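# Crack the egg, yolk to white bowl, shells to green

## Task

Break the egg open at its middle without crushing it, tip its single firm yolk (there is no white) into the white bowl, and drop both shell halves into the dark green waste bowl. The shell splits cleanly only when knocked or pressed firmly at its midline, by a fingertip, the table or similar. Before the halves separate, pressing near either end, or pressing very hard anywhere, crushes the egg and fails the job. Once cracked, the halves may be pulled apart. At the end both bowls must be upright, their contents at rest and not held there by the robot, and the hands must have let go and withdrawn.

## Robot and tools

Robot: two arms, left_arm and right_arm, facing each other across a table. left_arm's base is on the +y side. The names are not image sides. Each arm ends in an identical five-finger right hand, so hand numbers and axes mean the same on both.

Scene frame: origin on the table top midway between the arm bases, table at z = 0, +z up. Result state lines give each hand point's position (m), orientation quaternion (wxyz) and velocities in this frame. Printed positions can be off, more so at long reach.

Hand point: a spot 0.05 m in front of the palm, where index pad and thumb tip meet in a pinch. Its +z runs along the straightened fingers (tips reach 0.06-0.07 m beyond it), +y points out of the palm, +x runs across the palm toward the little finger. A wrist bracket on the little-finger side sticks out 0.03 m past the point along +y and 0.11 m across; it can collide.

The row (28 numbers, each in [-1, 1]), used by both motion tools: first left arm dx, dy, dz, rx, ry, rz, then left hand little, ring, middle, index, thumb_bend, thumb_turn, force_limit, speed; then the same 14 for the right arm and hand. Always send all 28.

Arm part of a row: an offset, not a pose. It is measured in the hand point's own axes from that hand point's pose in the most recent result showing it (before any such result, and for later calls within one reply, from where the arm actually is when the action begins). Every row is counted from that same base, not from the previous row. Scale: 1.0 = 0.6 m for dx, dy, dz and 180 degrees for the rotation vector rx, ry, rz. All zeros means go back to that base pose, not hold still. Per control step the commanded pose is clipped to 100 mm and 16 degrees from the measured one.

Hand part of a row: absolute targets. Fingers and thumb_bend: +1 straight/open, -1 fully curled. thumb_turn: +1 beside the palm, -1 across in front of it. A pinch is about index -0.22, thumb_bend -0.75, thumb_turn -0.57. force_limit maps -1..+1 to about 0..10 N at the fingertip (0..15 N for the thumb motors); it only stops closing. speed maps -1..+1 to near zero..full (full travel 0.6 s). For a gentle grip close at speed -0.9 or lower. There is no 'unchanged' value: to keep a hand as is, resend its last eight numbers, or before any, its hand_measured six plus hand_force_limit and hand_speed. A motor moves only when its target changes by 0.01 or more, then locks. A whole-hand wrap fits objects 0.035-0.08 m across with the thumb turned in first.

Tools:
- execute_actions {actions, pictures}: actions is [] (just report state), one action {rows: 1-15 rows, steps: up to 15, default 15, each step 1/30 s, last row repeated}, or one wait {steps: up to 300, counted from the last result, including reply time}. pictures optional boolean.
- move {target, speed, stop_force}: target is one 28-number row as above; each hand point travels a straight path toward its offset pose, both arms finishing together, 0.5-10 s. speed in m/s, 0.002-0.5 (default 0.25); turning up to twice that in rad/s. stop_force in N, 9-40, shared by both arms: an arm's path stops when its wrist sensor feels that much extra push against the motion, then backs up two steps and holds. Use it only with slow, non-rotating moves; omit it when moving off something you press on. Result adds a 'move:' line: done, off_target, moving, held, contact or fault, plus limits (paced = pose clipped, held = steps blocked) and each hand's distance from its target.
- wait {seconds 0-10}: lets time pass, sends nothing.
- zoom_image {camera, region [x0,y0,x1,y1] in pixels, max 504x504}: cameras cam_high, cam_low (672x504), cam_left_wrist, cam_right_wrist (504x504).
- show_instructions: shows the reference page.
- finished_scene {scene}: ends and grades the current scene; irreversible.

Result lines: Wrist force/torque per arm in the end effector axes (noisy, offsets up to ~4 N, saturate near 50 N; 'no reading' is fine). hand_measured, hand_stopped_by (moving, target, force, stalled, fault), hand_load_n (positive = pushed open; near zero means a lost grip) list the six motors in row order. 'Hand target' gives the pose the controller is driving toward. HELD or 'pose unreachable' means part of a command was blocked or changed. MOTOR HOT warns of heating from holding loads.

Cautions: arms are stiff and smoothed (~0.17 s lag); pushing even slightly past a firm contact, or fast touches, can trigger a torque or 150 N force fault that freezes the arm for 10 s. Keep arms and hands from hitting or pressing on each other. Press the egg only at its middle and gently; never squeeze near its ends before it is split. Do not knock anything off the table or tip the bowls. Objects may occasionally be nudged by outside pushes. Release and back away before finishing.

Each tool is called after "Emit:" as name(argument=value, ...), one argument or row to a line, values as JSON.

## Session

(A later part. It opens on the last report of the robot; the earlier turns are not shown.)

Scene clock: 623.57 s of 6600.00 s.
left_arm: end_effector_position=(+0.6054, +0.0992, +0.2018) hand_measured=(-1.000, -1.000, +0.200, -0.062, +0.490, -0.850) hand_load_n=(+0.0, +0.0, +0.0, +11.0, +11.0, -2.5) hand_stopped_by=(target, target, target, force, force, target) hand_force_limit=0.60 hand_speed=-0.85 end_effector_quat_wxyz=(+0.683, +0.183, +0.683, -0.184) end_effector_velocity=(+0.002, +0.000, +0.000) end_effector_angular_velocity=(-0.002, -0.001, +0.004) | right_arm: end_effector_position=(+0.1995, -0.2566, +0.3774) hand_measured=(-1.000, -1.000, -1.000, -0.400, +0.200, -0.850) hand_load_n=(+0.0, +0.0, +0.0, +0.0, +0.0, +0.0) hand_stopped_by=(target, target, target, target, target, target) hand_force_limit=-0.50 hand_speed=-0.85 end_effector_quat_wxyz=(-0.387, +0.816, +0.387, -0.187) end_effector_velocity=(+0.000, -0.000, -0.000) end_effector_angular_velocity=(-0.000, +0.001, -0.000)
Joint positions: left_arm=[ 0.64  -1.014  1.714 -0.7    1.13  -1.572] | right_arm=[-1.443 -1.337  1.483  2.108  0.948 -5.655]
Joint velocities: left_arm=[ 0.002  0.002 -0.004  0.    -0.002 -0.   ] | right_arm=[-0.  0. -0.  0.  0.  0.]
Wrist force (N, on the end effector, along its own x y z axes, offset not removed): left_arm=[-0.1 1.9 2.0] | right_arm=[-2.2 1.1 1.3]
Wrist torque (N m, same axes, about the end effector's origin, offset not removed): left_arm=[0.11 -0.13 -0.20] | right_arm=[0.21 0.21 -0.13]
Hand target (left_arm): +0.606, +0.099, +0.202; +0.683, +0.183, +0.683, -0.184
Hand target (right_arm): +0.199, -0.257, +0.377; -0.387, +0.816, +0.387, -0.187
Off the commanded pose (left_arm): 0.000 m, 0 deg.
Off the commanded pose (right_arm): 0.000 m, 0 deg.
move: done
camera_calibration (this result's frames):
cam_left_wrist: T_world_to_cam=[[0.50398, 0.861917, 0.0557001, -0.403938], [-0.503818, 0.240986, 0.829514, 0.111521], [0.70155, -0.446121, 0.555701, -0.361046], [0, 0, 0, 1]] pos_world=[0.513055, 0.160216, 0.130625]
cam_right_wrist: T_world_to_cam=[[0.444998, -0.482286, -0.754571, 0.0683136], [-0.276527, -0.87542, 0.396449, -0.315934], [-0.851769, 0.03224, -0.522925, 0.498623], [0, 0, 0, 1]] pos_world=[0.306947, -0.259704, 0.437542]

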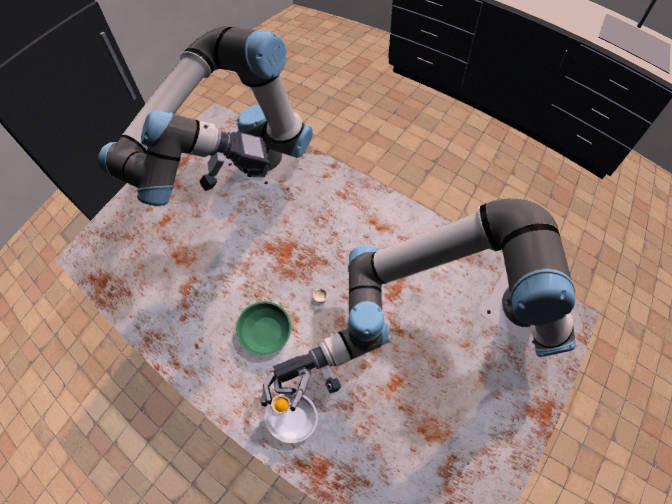

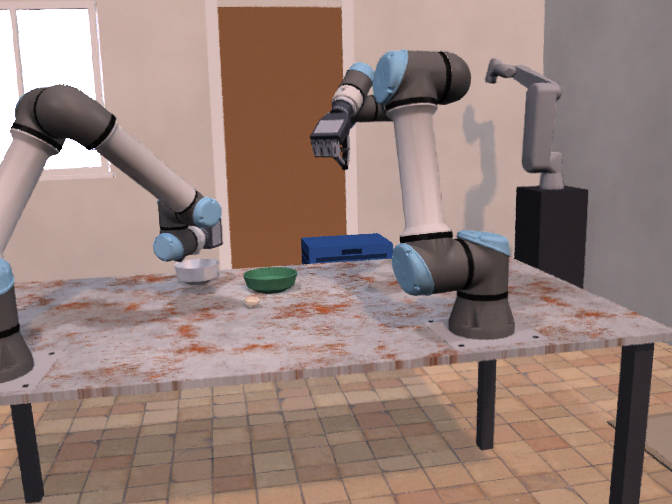

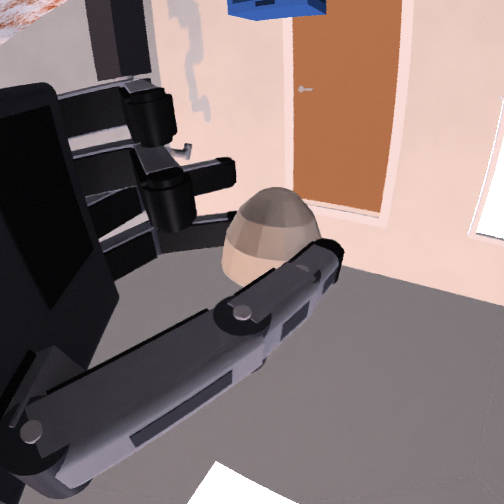

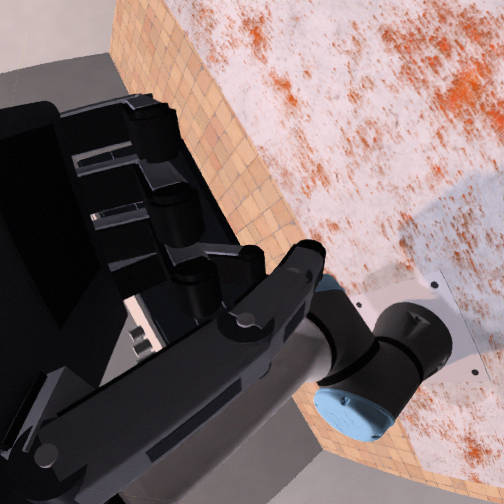

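Emit:
move(
  target=[0.085,0,0,0,0,-0.28,-1,-1,0.2,-0.4,0.2,-0.85,0.6,-0.85,0,0,0,0,0,0,-1,-1,-1,-0.4,0.2,-0.85,-0.5,-0.85],
  speed=0.15,
)

Scene clock: 629.13 s of 6600.00 s.
left_arm: end_effector_position=(+0.6054, +0.0992, +0.1508) hand_measured=(-1.000, -1.000, +0.200, -0.062, +0.490, -0.850) hand_load_n=(+0.0, +0.0, +0.0, +11.0, +11.5, -2.5) hand_stopped_by=(target, target, target, force, force, target) hand_force_limit=0.60 hand_speed=-0.85 end_effector_quat_wxyz=(+0.540, -0.125, +0.696, -0.457) end_effector_velocity=(-0.001, -0.000, -0.001) end_effector_angular_velocity=(-0.006, +0.006, -0.001) | right_arm: end_effector_position=(+0.1995, -0.2566, +0.3774) hand_measured=(-1.000, -1.000, -1.000, -0.400, +0.200, -0.850) hand_load_n=(+0.0, +0.0, +0.0, +0.0, +0.0, +0.0) hand_stopped_by=(target, target, target, target, target, target) hand_force_limit=-0.50 hand_speed=-0.85 end_effector_quat_wxyz=(-0.387, +0.816, +0.387, -0.187) end_effector_velocity=(+0.000, +0.000, -0.000) end_effector_angular_velocity=(-0.000, -0.000, -0.000)
Joint positions: left_arm=[ 0.636 -1.023  1.709 -0.685  1.127 -2.45 ] | right_arm=[-1.443 -1.337  1.483  2.108  0.948 -5.655]
Joint velocities: left_arm=[-0.    -0.     0.     0.003  0.001 -0.009] | right_arm=[-0.     0.001 -0.    -0.001  0.     0.   ]
Wrist force (N, on the end effector, along its own x y z axes, offset not removed): left_arm=[0.3 -2.4 4.0] | right_arm=[-2.4 1.6 1.2]
Wrist torque (N m, same axes, about the end effector's origin, offset not removed): left_arm=[-0.71 -0.39 -0.12] | right_arm=[0.33 0.26 -0.20]
Hand target (left_arm): +0.605, +0.099, +0.151; +0.539, -0.125, +0.696, -0.457
Hand target (right_arm): +0.199, -0.257, +0.377; -0.387, +0.816, +0.387, -0.187
Off the commanded pose (left_arm): 0.000 m, 0 deg.
Off the commanded pose (right_arm): 0.000 m, 0 deg.
move: done
camera_calibration (this result's frames):
cam_left_wrist: T_world_to_cam=[[0.344174, 0.58639, -0.733274, -0.158006], [-0.175335, 0.80739, 0.563364, -0.0611187], [0.922389, -0.0653264, 0.380698, -0.477792], [0, 0, 0, 1]] pos_world=[0.484375, 0.110788, 0.100465]
cam_right_wrist: T_world_to_cam=[[0.444998, -0.482286, -0.754571, 0.0683135], [-0.276527, -0.87542, 0.396449, -0.315934], [-0.851768, 0.03224, -0.522926, 0.498623], [0, 0, 0, 1]] pos_world=[0.306948, -0.259704, 0.437542]

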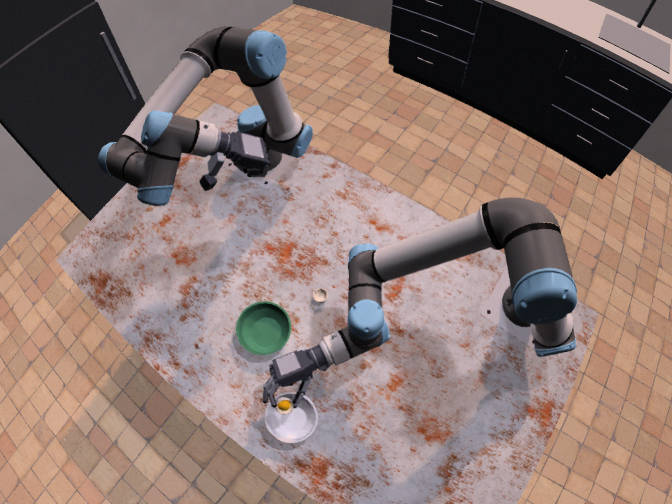

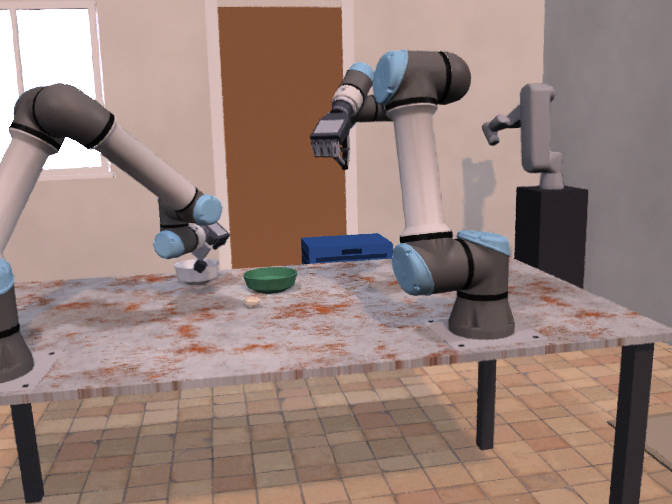

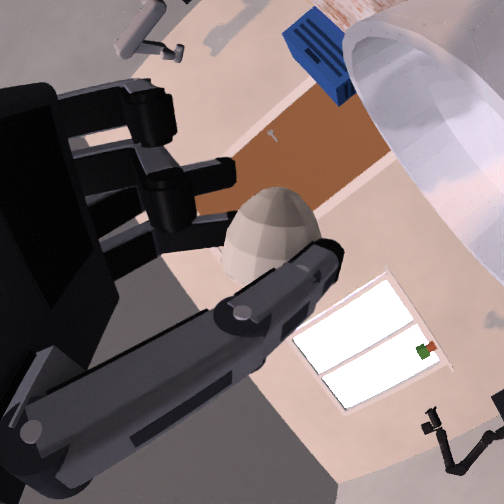

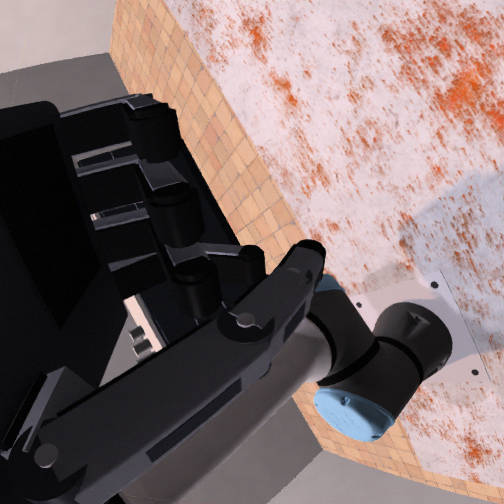

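Emit:
move(
  target=[0.048,0.058,0,0,0,-0.28,-1,-1,0.2,-0.4,0.2,-0.85,0.6,-0.85,0,0,0,0,0,0,-1,-1,-1,-0.4,0.2,-0.85,-0.5,-0.85],
  speed=0.12,
)

Scene clock: 646.60 s of 6600.00 s.
left_arm: end_effector_position=(+0.6054, +0.0992, +0.1057) hand_measured=(-1.000, -1.000, +0.200, -0.062, +0.490, -0.850) hand_load_n=(+0.0, +0.0, +0.0, +11.0, +11.5, -2.0) hand_stopped_by=(target, target, target, force, force, target) hand_force_limit=0.60 hand_speed=-0.85 end_effector_quat_wxyz=(+0.294, -0.409, +0.577, -0.643) end_effector_velocity=(-0.001, +0.000, -0.002) end_effector_angular_velocity=(-0.004, +0.007, -0.001) | right_arm: end_effector_position=(+0.1995, -0.2566, +0.3774) hand_measured=(-1.000, -1.000, -1.000, -0.400, +0.200, -0.850) hand_load_n=(+0.0, +0.0, +0.0, +0.0, +0.0, +0.0) hand_stopped_by=(target, target, target, target, target, target) hand_force_limit=-0.50 hand_speed=-0.85 end_effector_quat_wxyz=(-0.387, +0.816, +0.387, -0.187) end_effector_velocity=(+0.000, +0.000, +0.000) end_effector_angular_velocity=(+0.000, -0.001, -0.000)
Joint positions: left_arm=[ 0.712 -1.025  1.735 -0.71   1.203 -3.329] | right_arm=[-1.443 -1.337  1.483  2.108  0.948 -5.655]
Joint velocities: left_arm=[ 0.001  0.     0.001  0.004  0.001 -0.009] | right_arm=[ 0.    -0.    -0.001 -0.     0.     0.   ]
Wrist force (N, on the end effector, along its own x y z axes, offset not removed): left_arm=[-1.2 0.6 0.8] | right_arm=[-2.3 0.9 0.4]
Wrist torque (N m, same axes, about the end effector's origin, offset not removed): left_arm=[0.11 0.03 -0.12] | right_arm=[0.22 0.22 -0.21]
Hand target (left_arm): +0.605, +0.099, +0.106; -0.294, +0.409, -0.577, +0.643
Hand target (right_arm): +0.199, -0.257, +0.377; -0.387, +0.816, +0.387, -0.187
Off the commanded pose (left_arm): 0.000 m, 0 deg.
Off the commanded pose (right_arm): 0.000 m, 0 deg.
After step 90, 10.43 s passed at rest.
move: done
camera_calibration (this result's frames):
cam_left_wrist: T_world_to_cam=[[-0.0625958, -0.115043, -0.991386, 0.152013], [-0.0685745, 0.991483, -0.110724, -0.0473802], [0.99568, 0.0610529, -0.0699516, -0.469895], [0, 0, 0, 1]] pos_world=[0.474131, 0.0931531, 0.112588]
cam_right_wrist: T_world_to_cam=[[0.444998, -0.482286, -0.754571, 0.0683135], [-0.276527, -0.87542, 0.396449, -0.315934], [-0.851768, 0.0322399, -0.522926, 0.498623], [0, 0, 0, 1]] pos_world=[0.306948, -0.259704, 0.437542]

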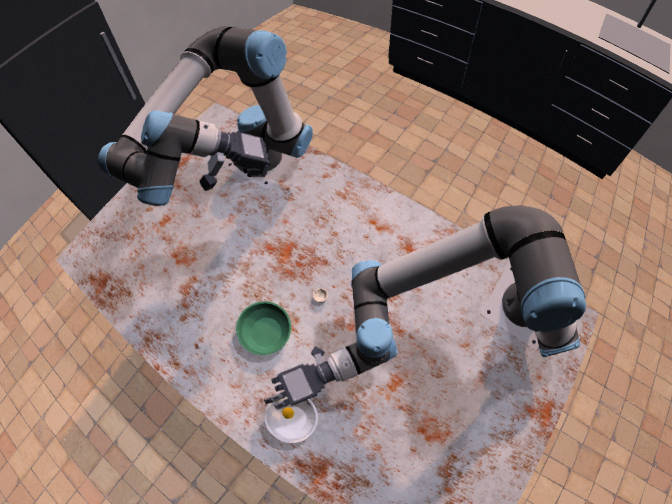

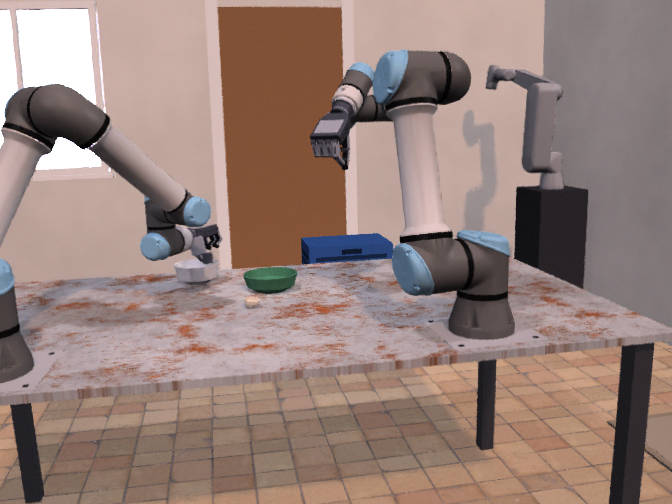

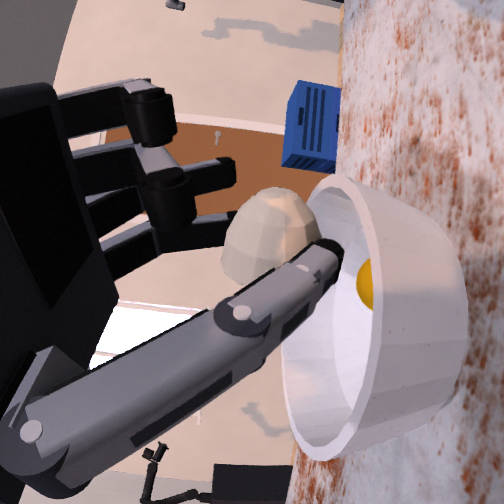

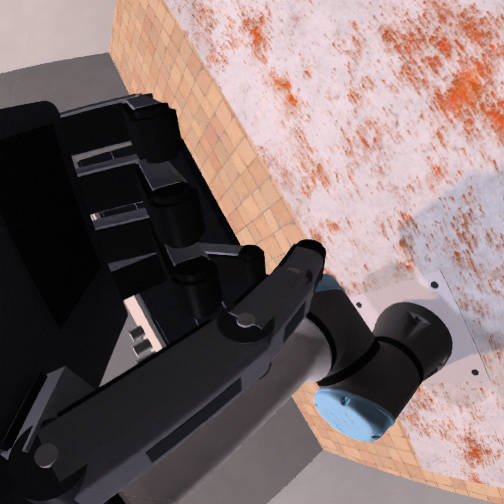

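Emit:
move(
  target=[0.395,-0.034,-0.0365,-0.222,0.059,0.085,-1,-1,0.2,-0.4,0.2,-0.85,0.6,-0.85,0,0,0,0,0,0,-1,-1,-1,0.3,0.7,-0.85,0.6,0.2],
  speed=0.2,
)

Scene clock: 668.43 s of 6600.00 s.
left_arm: end_effector_position=(+0.4714, -0.0876, +0.1699) hand_measured=(-1.000, -1.000, +0.200, -0.062, +0.490, -0.850) hand_load_n=(+0.0, +0.0, +0.0, +11.0, +11.0, -2.0) hand_stopped_by=(target, target, target, force, force, target) hand_force_limit=0.60 hand_speed=-0.85 end_effector_quat_wxyz=(-0.165, +0.346, -0.833, +0.399) end_effector_velocity=(+0.000, -0.001, +0.000) end_effector_angular_velocity=(+0.010, +0.007, +0.000) | right_arm: end_effector_position=(+0.1995, -0.2566, +0.3774) hand_measured=(-1.000, -1.000, -1.000, +0.300, +0.700, -0.850) hand_load_n=(+0.0, +0.0, +0.0, +0.0, +0.0, +0.0) hand_stopped_by=(target, target, target, target, target, target) hand_force_limit=0.60 hand_speed=0.20 end_effector_quat_wxyz=(-0.387, +0.816, +0.387, -0.187) end_effector_velocity=(+0.000, -0.000, -0.000) end_effector_angular_velocity=(+0.001, -0.002, +0.001)
Joint positions: left_arm=[ 0.464 -0.743  0.744  0.708  1.296 -3.372] | right_arm=[-1.443 -1.337  1.483  2.108  0.948 -5.655]
Joint velocities: left_arm=[ 0.     0.015 -0.031  0.029  0.001 -0.002] | right_arm=[-0.    -0.    -0.    -0.     0.    -0.002]
Wrist force (N, on the end effector, along its own x y z axes, offset not removed): left_arm=[2.0 0.2 1.9] | right_arm=[-2.1 1.4 1.3]
Wrist torque (N m, same axes, about the end effector's origin, offset not removed): left_arm=[0.05 -0.51 0.07] | right_arm=[0.26 0.28 -0.18]
Hand target (left_arm): +0.471, -0.088, +0.170; +0.165, -0.346, +0.833, -0.399
Hand target (right_arm): +0.199, -0.257, +0.377; -0.387, +0.816, +0.387, -0.187
Off the commanded pose (left_arm): 0.000 m, 0 deg.
Off the commanded pose (right_arm): 0.000 m, 0 deg.
After step 100, 16.07 s passed at rest.
move: done
camera_calibration (this result's frames):
cam_left_wrist: T_world_to_cam=[[-0.402161, 0.479844, -0.779754, 0.362016], [0.299399, 0.873761, 0.383277, -0.131929], [0.865232, -0.0793187, -0.495058, -0.199192], [0, 0, 0, 1]] pos_world=[0.357436, -0.0742365, 0.234237]
cam_right_wrist: T_world_to_cam=[[0.444998, -0.482286, -0.754571, 0.0683138], [-0.276527, -0.87542, 0.396449, -0.315933], [-0.851768, 0.0322406, -0.522925, 0.498623], [0, 0, 0, 1]] pos_world=[0.306948, -0.259704, 0.437542]

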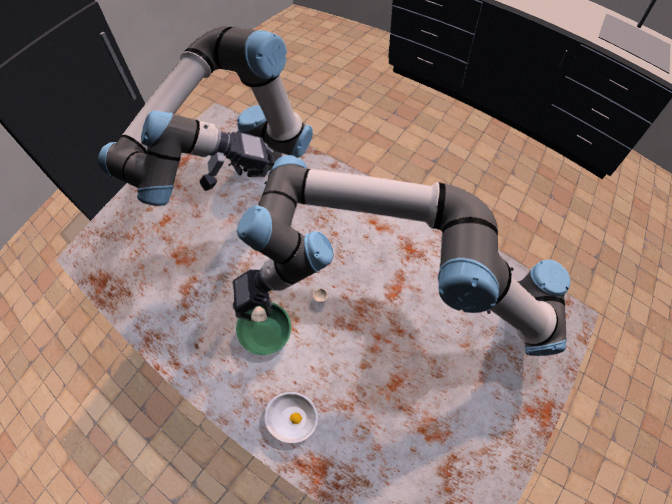

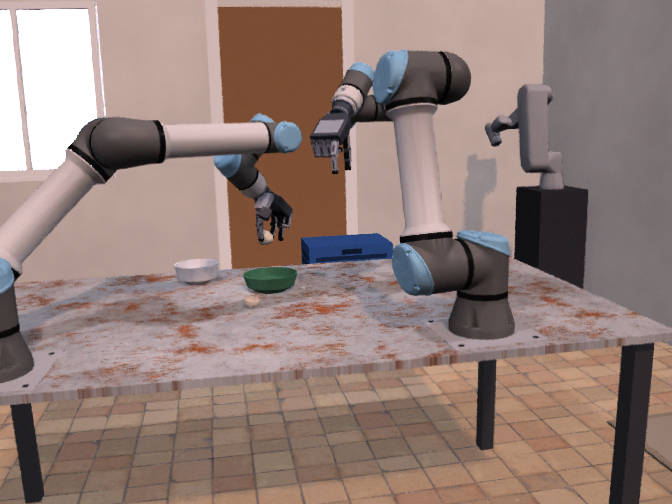

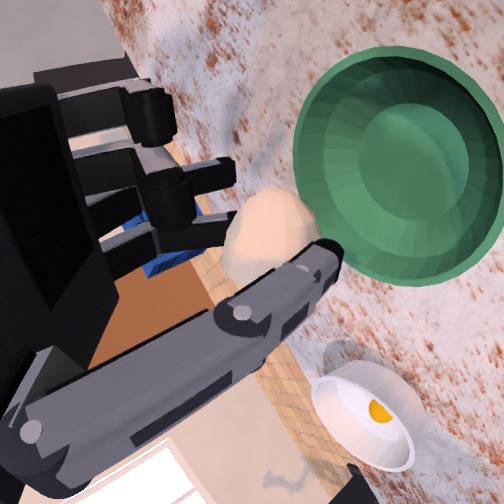

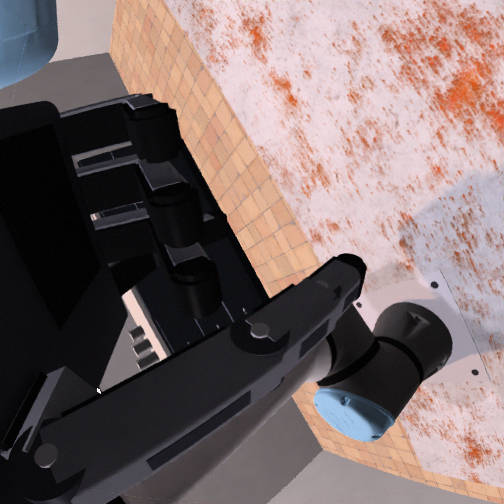

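Emit:
move(
  target=[0,0.145,0.117,0,0,0,-1,-1,0.2,-0.4,0.2,-0.85,0.6,-0.85,0,0,0,0,0,0,-1,-1,-1,0.3,0.7,-0.85,0.6,0.2],
  speed=0.06,
  stop_force=9,
)

Scene clock: 688.83 s of 6600.00 s.
left_arm: end_effector_position=(+0.4715, -0.0878, +0.0582) hand_measured=(-1.000, -1.000, +0.200, -0.062, +0.490, -0.850) hand_load_n=(+0.0, +0.0, +0.0, +11.0, +11.0, -2.0) hand_stopped_by=(target, target, target, force, force, target) hand_force_limit=0.60 hand_speed=-0.85 end_effector_quat_wxyz=(-0.165, +0.346, -0.833, +0.399) end_effector_velocity=(-0.001, -0.001, -0.001) end_effector_angular_velocity=(+0.001, -0.000, -0.002) | right_arm: end_effector_position=(+0.1995, -0.2566, +0.3774) hand_measured=(-1.000, -1.000, -1.000, +0.300, +0.700, -0.850) hand_load_n=(+0.0, +0.0, +0.0, +0.0, +0.0, +0.0) hand_stopped_by=(target, target, target, target, target, target) hand_force_limit=0.60 hand_speed=0.20 end_effector_quat_wxyz=(-0.387, +0.816, +0.387, -0.187) end_effector_velocity=(-0.000, -0.000, +0.000) end_effector_angular_velocity=(-0.000, +0.001, -0.000)
Joint positions: left_arm=[ 0.464 -0.698  0.95   0.458  1.296 -3.372] | right_arm=[-1.443 -1.337  1.483  2.108  0.948 -5.655]
Joint velocities: left_arm=[-0.002  0.001  0.001 -0.001  0.     0.001] | right_arm=[-0.  0. -0.  0.  0.  0.]
Wrist force (N, on the end effector, along its own x y z axes, offset not removed): left_arm=[-0.2 -0.1 0.4] | right_arm=[-2.2 0.2 0.8]
Wrist torque (N m, same axes, about the end effector's origin, offset not removed): left_arm=[-0.10 -0.20 -0.07] | right_arm=[0.07 0.24 -0.30]
Hand target (left_arm): +0.471, -0.088, +0.058; +0.165, -0.346, +0.833, -0.399
Hand target (right_arm): +0.199, -0.257, +0.377; -0.387, +0.816, +0.387, -0.187
Off the commanded pose (left_arm): 0.000 m, 0 deg.
Off the commanded pose (right_arm): 0.000 m, 0 deg.
After step 90, 15.17 s passed at rest.
move: done
camera_calibration (this result's frames):
cam_left_wrist: T_world_to_cam=[[-0.402163, 0.479844, -0.779753, 0.275059], [0.299406, 0.87376, 0.383274, -0.0889558], [0.865229, -0.0793235, -0.495062, -0.254542], [0, 0, 0, 1]] pos_world=[0.357489, -0.0744504, 0.122558]
cam_right_wrist: T_world_to_cam=[[0.444998, -0.482286, -0.754571, 0.0683137], [-0.276527, -0.87542, 0.396449, -0.315933], [-0.851768, 0.0322404, -0.522925, 0.498623], [0, 0, 0, 1]] pos_world=[0.306948, -0.259704, 0.437542]

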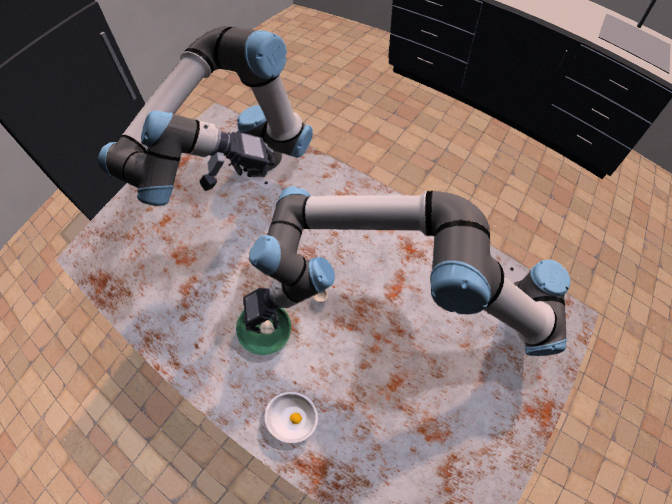

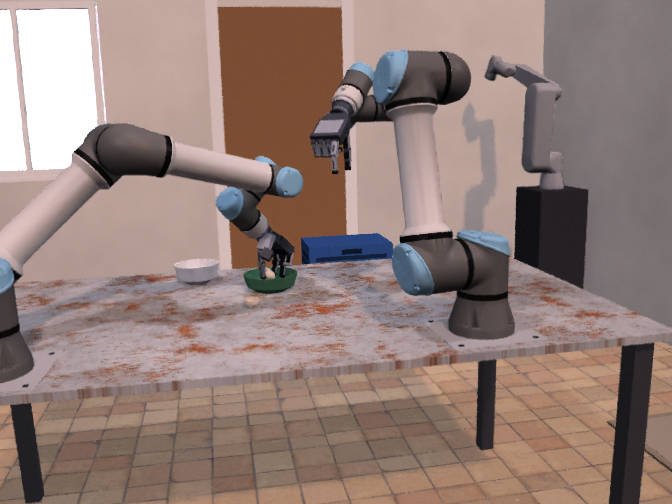

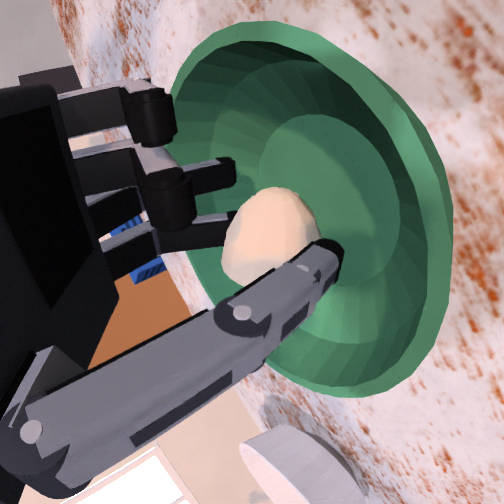

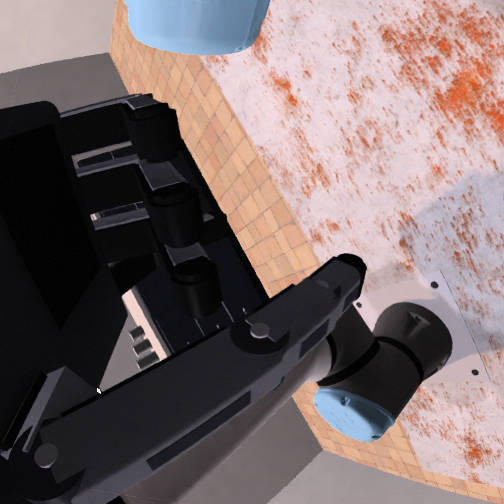

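Emit:
move(
  target=[0,0.0104,0.0084,0,0,0,-1,-1,0.2,-0.4,0.2,-0.85,0.6,-0.85,0,0,0,0,0,0,-1,-1,-1,0.3,0.7,-0.85,0.6,0.2],
  speed=0.01,
  stop_force=9,
)

Emit:
move(
  target=[0,0,0,0,0,0,-1,-1,0.2,0.25,0.75,-0.85,0.6,-0.4,0,0,0,0,0,0,-1,-1,-1,0.3,0.7,-0.85,0.6,0.2],
  speed=0.01,
)

Scene clock: 693.30 s of 6600.00 s.
left_arm: end_effector_position=(+0.4715, -0.0878, +0.0503) hand_measured=(-1.000, -1.000, +0.200, -0.062, +0.490, -0.850) hand_load_n=(+0.0, +0.0, +0.0, +11.0, +11.0, -2.0) hand_stopped_by=(target, target, target, force, force, target) hand_force_limit=0.60 hand_speed=-0.85 end_effector_quat_wxyz=(-0.165, +0.346, -0.833, +0.399) end_effector_velocity=(+0.000, +0.001, -0.002) end_effector_angular_velocity=(+0.000, +0.001, +0.001) | right_arm: end_effector_position=(+0.1995, -0.2566, +0.3774) hand_measured=(-1.000, -1.000, -1.000, +0.300, +0.700, -0.850) hand_load_n=(+0.0, +0.0, +0.0, +0.0, +0.0, +0.0) hand_stopped_by=(target, target, target, target, target, target) hand_force_limit=0.60 hand_speed=0.20 end_effector_quat_wxyz=(-0.387, +0.816, +0.387, -0.187) end_effector_velocity=(-0.000, +0.000, +0.000) end_effector_angular_velocity=(-0.000, +0.002, -0.000)
Joint positions: left_arm=[ 0.464 -0.692  0.96   0.442  1.296 -3.372] | right_arm=[-1.443 -1.337  1.483  2.108  0.948 -5.655]
Joint velocities: left_arm=[ 0.001  0.001  0.002 -0.003  0.    -0.001] | right_arm=[ 0.     0.001 -0.     0.002 -0.     0.   ]
Wrist force (N, on the end effector, along its own x y z axes, offset not removed): left_arm=[0.1 -0.8 1.8] | right_arm=[-1.6 0.7 0.8]
Wrist torque (N m, same axes, about the end effector's origin, offset not removed): left_arm=[-0.25 -0.17 -0.10] | right_arm=[0.21 0.18 -0.17]
Hand target (left_arm): +0.471, -0.088, +0.050; +0.165, -0.346, +0.833, -0.399
Hand target (right_arm): +0.199, -0.257, +0.377; -0.387, +0.816, +0.387, -0.187
Off the commanded pose (left_arm): 0.000 m, 0 deg.
Off the commanded pose (right_arm): 0.000 m, 0 deg.
After step 90, 0.47 s passed at rest.
move: done
camera_calibration (this result's frames):
cam_left_wrist: T_world_to_cam=[[-0.40216, 0.479856, -0.779747, 0.268899], [0.29941, 0.873754, 0.383285, -0.0859143], [0.865229, -0.0793221, -0.495062, -0.258467], [0, 0, 0, 1]] pos_world=[0.357497, -0.0744669, 0.114646]
cam_right_wrist: T_world_to_cam=[[0.444998, -0.482286, -0.754571, 0.0683139], [-0.276527, -0.87542, 0.396449, -0.315933], [-0.851768, 0.0322405, -0.522925, 0.498623], [0, 0, 0, 1]] pos_world=[0.306948, -0.259703, 0.437542]

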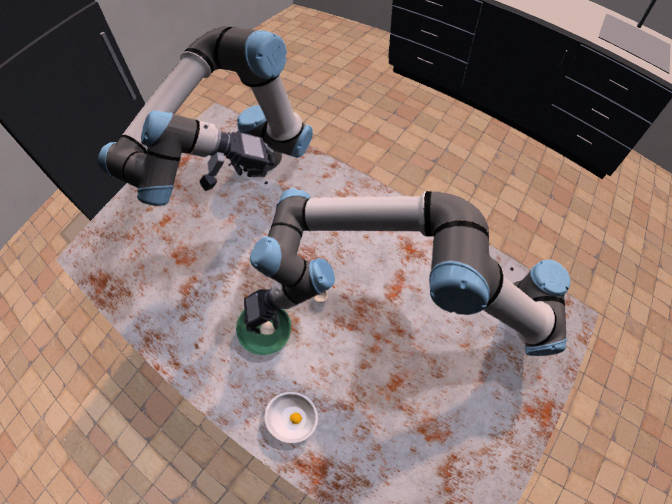

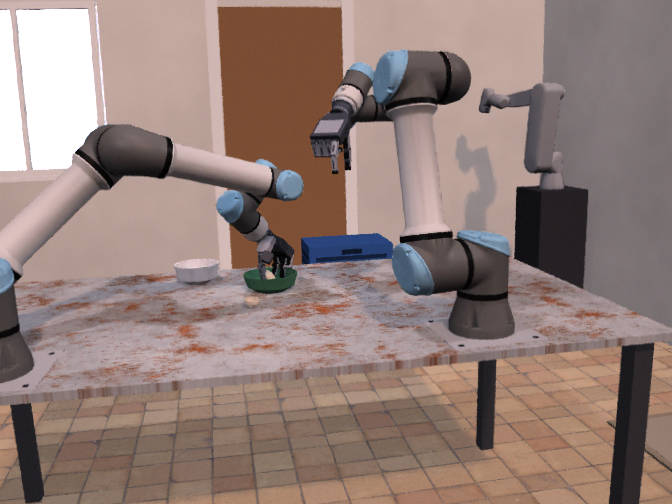

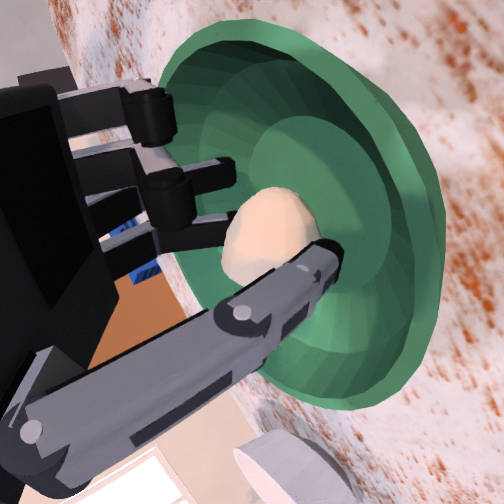

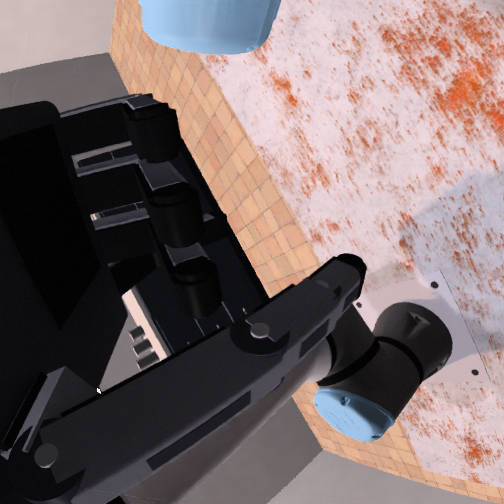

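Scene clock: 694.00 s of 6600.00 s.
left_arm: end_effector_position=(+0.4715, -0.0878, +0.0502) hand_measured=(-1.000, -1.000, +0.200, +0.250, +0.750, -0.850) hand_load_n=(+0.0, +0.0, +0.0, +0.0, +0.0, +0.0) hand_stopped_by=(target, target, target, target, target, target) hand_force_limit=0.60 hand_speed=-0.40 end_effector_quat_wxyz=(-0.165, +0.346, -0.833, +0.399) end_effector_velocity=(-0.000, +0.000, -0.000) end_effector_angular_velocity=(+0.001, +0.001, +0.001) | right_arm: end_effector_position=(+0.1995, -0.2566, +0.3774) hand_measured=(-1.000, -1.000, -1.000, +0.300, +0.700, -0.850) hand_load_n=(+0.0, +0.0, +0.0, +0.0, +0.0, +0.0) hand_stopped_by=(target, target, target, target, target, target) hand_force_limit=0.60 hand_speed=0.20 end_effector_quat_wxyz=(-0.387, +0.816, +0.387, -0.187) end_effector_velocity=(-0.000, +0.000, -0.000) end_effector_angular_velocity=(+0.000, +0.001, +0.001)
Joint positions: left_arm=[ 0.464 -0.692  0.96   0.442  1.296 -3.372] | right_arm=[-1.443 -1.337  1.483  2.108  0.948 -5.655]
Joint velocities: left_arm=[ 0.     0.    -0.     0.002 -0.    -0.001] | right_arm=[ 0.     0.     0.     0.001  0.    -0.001]
Wrist force (N, on the end effector, along its own x y z axes, offset not removed): left_arm=[0.6 -2.0 -0.3] | right_arm=[-0.2 0.9 1.2]
Wrist torque (N m, same axes, about the end effector's origin, offset not removed): left_arm=[-0.34 -0.44 -0.14] | right_arm=[0.19 -0.16 -0.07]
Hand target (left_arm): +0.471, -0.088, +0.050; +0.165, -0.346, +0.833, -0.399
Hand target (right_arm): +0.199, -0.257, +0.377; -0.387, +0.816, +0.387, -0.187
Off the commanded pose (left_arm): 0.000 m, 0 deg.
Off the commanded pose (right_arm): 0.000 m, 0 deg.
move: done
camera_calibration (this result's frames):
cam_left_wrist: T_world_to_cam=[[-0.402159, 0.479853, -0.77975, 0.268865], [0.299409, 0.873755, 0.383283, -0.0858973], [0.86523, -0.0793238, -0.495061, -0.258489], [0, 0, 0, 1]] pos_world=[0.357497, -0.0744669, 0.114603]
cam_right_wrist: T_world_to_cam=[[0.444998, -0.482286, -0.754571, 0.0683138], [-0.276527, -0.87542, 0.396449, -0.315933], [-0.851768, 0.0322405, -0.522925, 0.498623], [0, 0, 0, 1]] pos_world=[0.306948, -0.259703, 0.437542]

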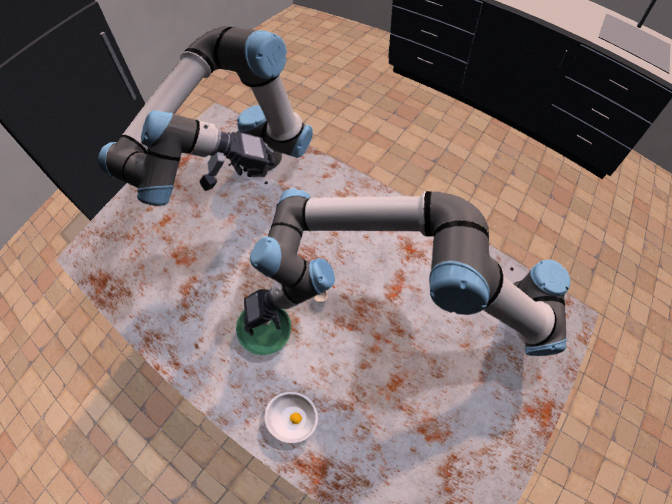

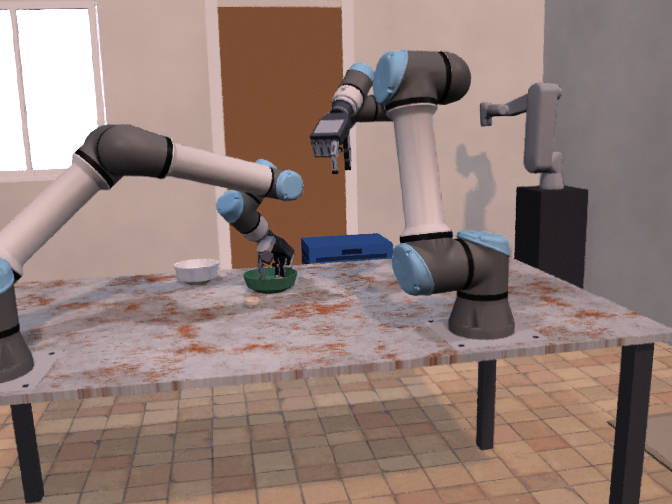

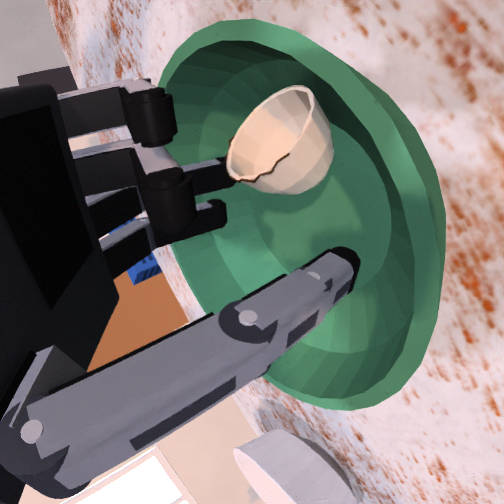

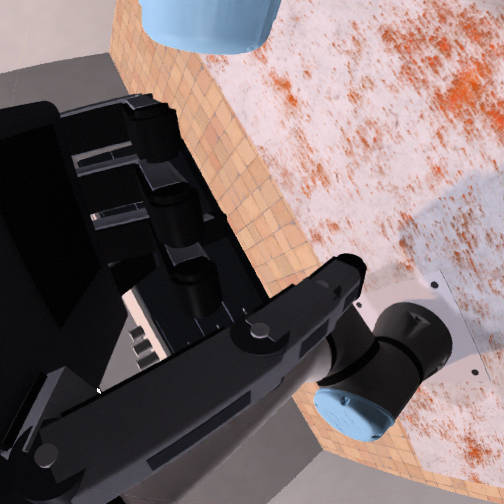

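Emit:
move(
  target=[0,-0.078,-0.063,0,0,0,-1,-1,0.2,0.25,0.75,-0.85,0.6,-0.4,0,0,0,0,0,0,-1,-1,-1,0.3,0.7,-0.85,0.6,0.2],
  speed=0.1,
)

Emit:
move(
  target=[0,-0.08,-0.25,0,0,0,-1,-1,0.2,0.25,0.75,-0.85,0.6,-0.4,0,0,0,0,0,0,-1,-1,-1,0.3,0.7,-0.85,0.6,0.2],
  speed=0.25,
)

Scene clock: 700.33 s of 6600.00 s.
left_arm: end_effector_position=(+0.4714, -0.0877, +0.1103) hand_measured=(-1.000, -1.000, +0.200, +0.250, +0.750, -0.850) hand_load_n=(+0.0, +0.0, +0.0, +0.0, +0.0, +0.0) hand_stopped_by=(target, target, target, target, target, target) hand_force_limit=0.60 hand_speed=-0.40 end_effector_quat_wxyz=(-0.165, +0.346, -0.833, +0.399) end_effector_velocity=(-0.000, -0.001, +0.002) end_effector_angular_velocity=(-0.003, -0.001, -0.000) | right_arm: end_effector_position=(+0.1995, -0.2566, +0.3774) hand_measured=(-1.000, -1.000, -1.000, +0.300, +0.700, -0.850) hand_load_n=(+0.0, +0.0, +0.0, +0.0, +0.0, +0.0) hand_stopped_by=(target, target, target, target, target, target) hand_force_limit=0.60 hand_speed=0.20 end_effector_quat_wxyz=(-0.387, +0.816, +0.387, -0.187) end_effector_velocity=(+0.000, +0.000, +0.000) end_effector_angular_velocity=(+0.001, -0.004, +0.001)
Joint positions: left_arm=[ 0.464 -0.729  0.871  0.567  1.296 -3.372] | right_arm=[-1.443 -1.337  1.483  2.108  0.948 -5.655]
Joint velocities: left_arm=[-0.001 -0.    -0.004  0.001 -0.    -0.001] | right_arm=[-0.    -0.001 -0.001 -0.001 -0.    -0.001]
Wrist force (N, on the end effector, along its own x y z axes, offset not removed): left_arm=[-1.2 -1.8 0.7] | right_arm=[-2.3 1.9 0.6]
Wrist torque (N m, same axes, about the end effector's origin, offset not removed): left_arm=[-0.38 -0.04 -0.20] | right_arm=[0.44 0.23 -0.14]
Hand target (left_arm): +0.471, -0.088, +0.110; +0.165, -0.346, +0.833, -0.399
Hand target (right_arm): +0.199, -0.257, +0.377; -0.387, +0.816, +0.387, -0.187
Off the commanded pose (left_arm): 0.000 m, 0 deg.
Off the commanded pose (right_arm): 0.000 m, 0 deg.
After step 150, 0.30 s passed at rest.
move: done
camera_calibration (this result's frames):
cam_left_wrist: T_world_to_cam=[[-0.402099, 0.479893, -0.779756, 0.315573], [0.299432, 0.873731, 0.38332, -0.109028], [0.86525, -0.0793513, -0.495021, -0.228721], [0, 0, 0, 1]] pos_world=[0.357439, -0.0743291, 0.174641]
cam_right_wrist: T_world_to_cam=[[0.444998, -0.482286, -0.754571, 0.0683137], [-0.276527, -0.87542, 0.396449, -0.315933], [-0.851768, 0.0322405, -0.522926, 0.498623], [0, 0, 0, 1]] pos_world=[0.306948, -0.259703, 0.437542]

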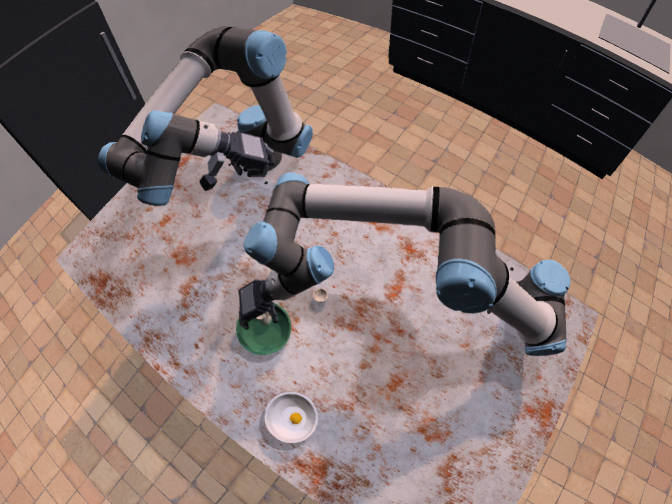

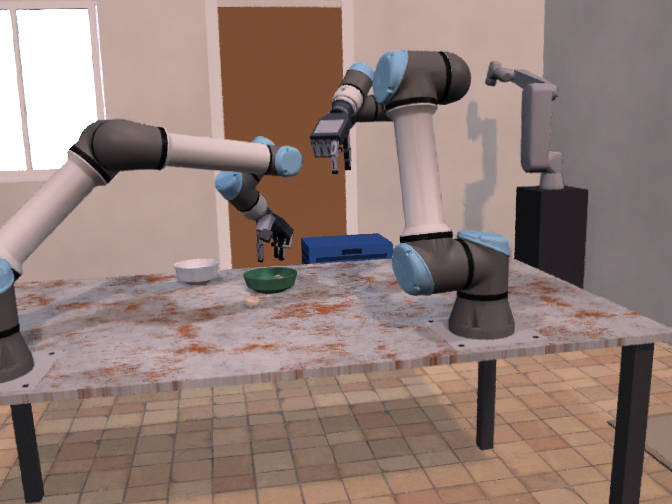

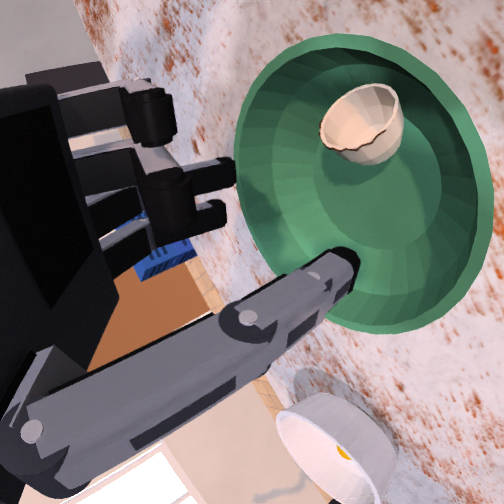

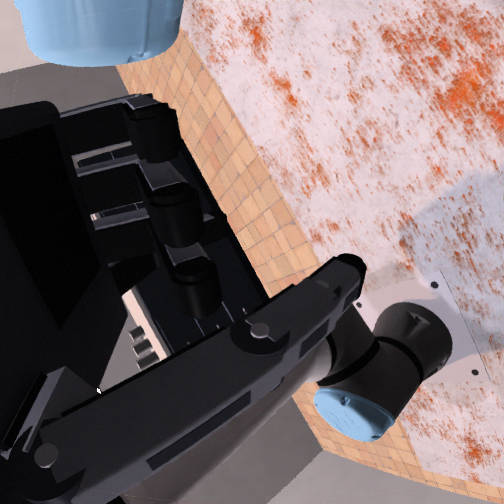

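Scene clock: 701.50 s of 6600.00 s.
left_arm: end_effector_position=(+0.4101, -0.0264, +0.2417) hand_measured=(-1.000, -1.000, +0.200, +0.250, +0.750, -0.850) hand_load_n=(+0.0, +0.0, +0.0, +0.0, +0.0, +0.0) hand_stopped_by=(target, target, target, target, target, target) hand_force_limit=0.60 hand_speed=-0.40 end_effector_quat_wxyz=(-0.165, +0.346, -0.833, +0.399) end_effector_velocity=(-0.001, +0.001, +0.001) end_effector_angular_velocity=(+0.001, +0.001, +0.001) | right_arm: end_effector_position=(+0.1995, -0.2566, +0.3774) hand_measured=(-1.000, -1.000, -1.000, +0.300, +0.700, -0.850) hand_load_n=(+0.0, +0.0, +0.0, +0.0, +0.0, +0.0) hand_stopped_by=(target, target, target, target, target, target) hand_force_limit=0.60 hand_speed=0.20 end_effector_quat_wxyz=(-0.387, +0.816, +0.387, -0.187) end_effector_velocity=(+0.000, +0.000, +0.000) end_effector_angular_velocity=(+0.001, -0.003, +0.001)
Joint positions: left_arm=[ 0.41  -1.009  1.014  0.716  1.255 -3.41 ] | right_arm=[-1.443 -1.337  1.483  2.108  0.948 -5.655]
Joint velocities: left_arm=[-0.    -0.003  0.002  0.003 -0.001 -0.001] | right_arm=[ 0.    -0.001 -0.001 -0.001  0.    -0.001]
Wrist force (N, on the end effector, along its own x y z axes, offset not removed): left_arm=[0.2 0.5 -0.5] | right_arm=[-1.8 1.1 0.1]
Wrist torque (N m, same axes, about the end effector's origin, offset not removed): left_arm=[0.15 -0.29 -0.01] | right_arm=[0.30 0.23 -0.21]
Hand target (left_arm): +0.410, -0.026, +0.242; +0.165, -0.346, +0.833, -0.399
Hand target (right_arm): +0.199, -0.257, +0.377; -0.387, +0.816, +0.387, -0.187
Off the commanded pose (left_arm): 0.000 m, 0 deg.
Off the commanded pose (right_arm): 0.000 m, 0 deg.
move: done
camera_calibration (this result's frames):
cam_left_wrist: T_world_to_cam=[[-0.402153, 0.47994, -0.779699, 0.363977], [0.299454, 0.873708, 0.383355, -0.194564], [0.865217, -0.0793166, -0.495084, -0.105744], [0, 0, 0, 1]] pos_world=[0.296129, -0.0130823, 0.306028]
cam_right_wrist: T_world_to_cam=[[0.444998, -0.482286, -0.754571, 0.0683137], [-0.276527, -0.87542, 0.396449, -0.315933], [-0.851768, 0.0322404, -0.522926, 0.498623], [0, 0, 0, 1]] pos_world=[0.306948, -0.259703, 0.437542]

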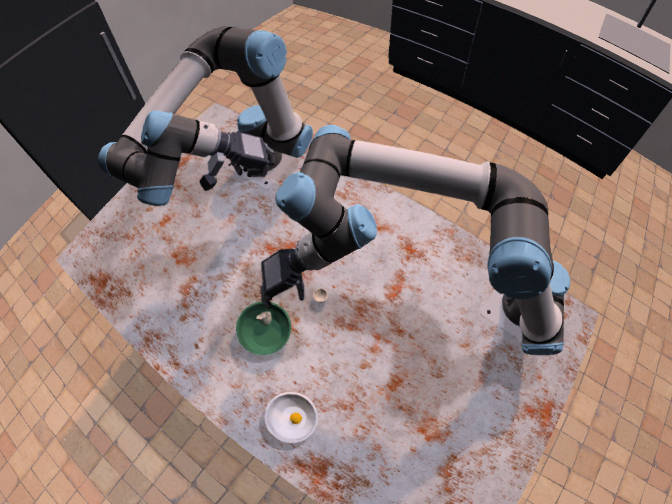

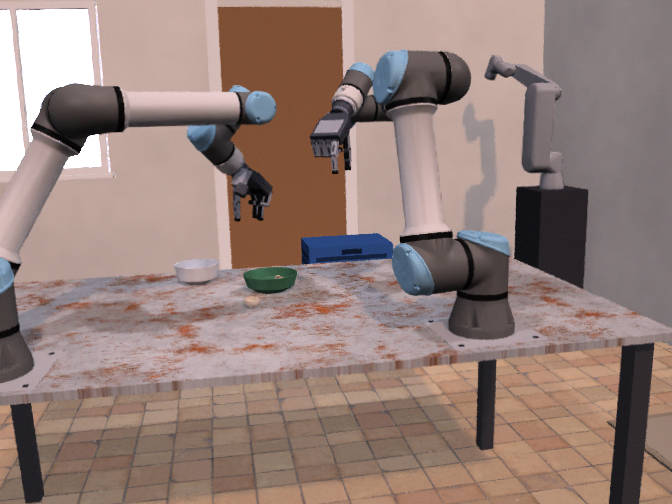

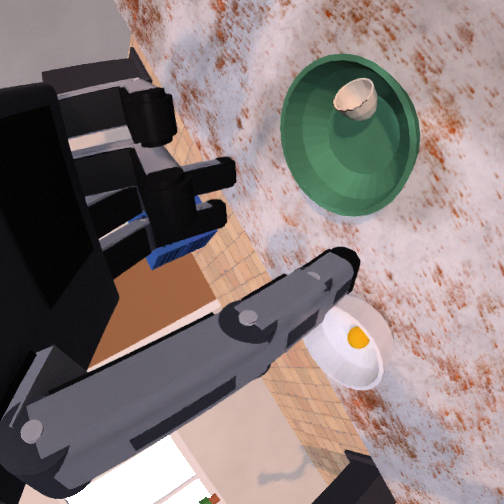

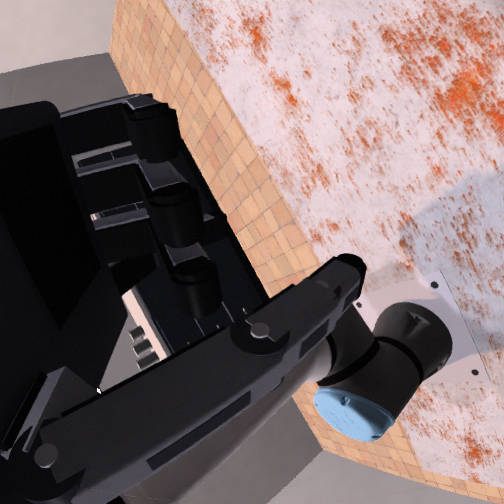

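Emit:
zoom_image(
  camera="cam_low",
  region=[200,150,300,235],
)

Region (200, 150, 300, 235) of cam_low's 672x504 image, scaled by 5.040, with more detail than that image has; it fills the top 428 rows of this view, and the rest is white.

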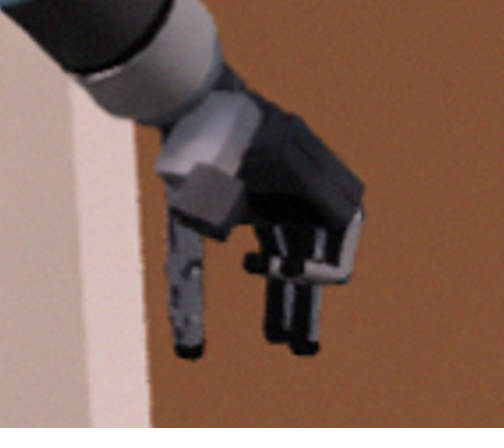

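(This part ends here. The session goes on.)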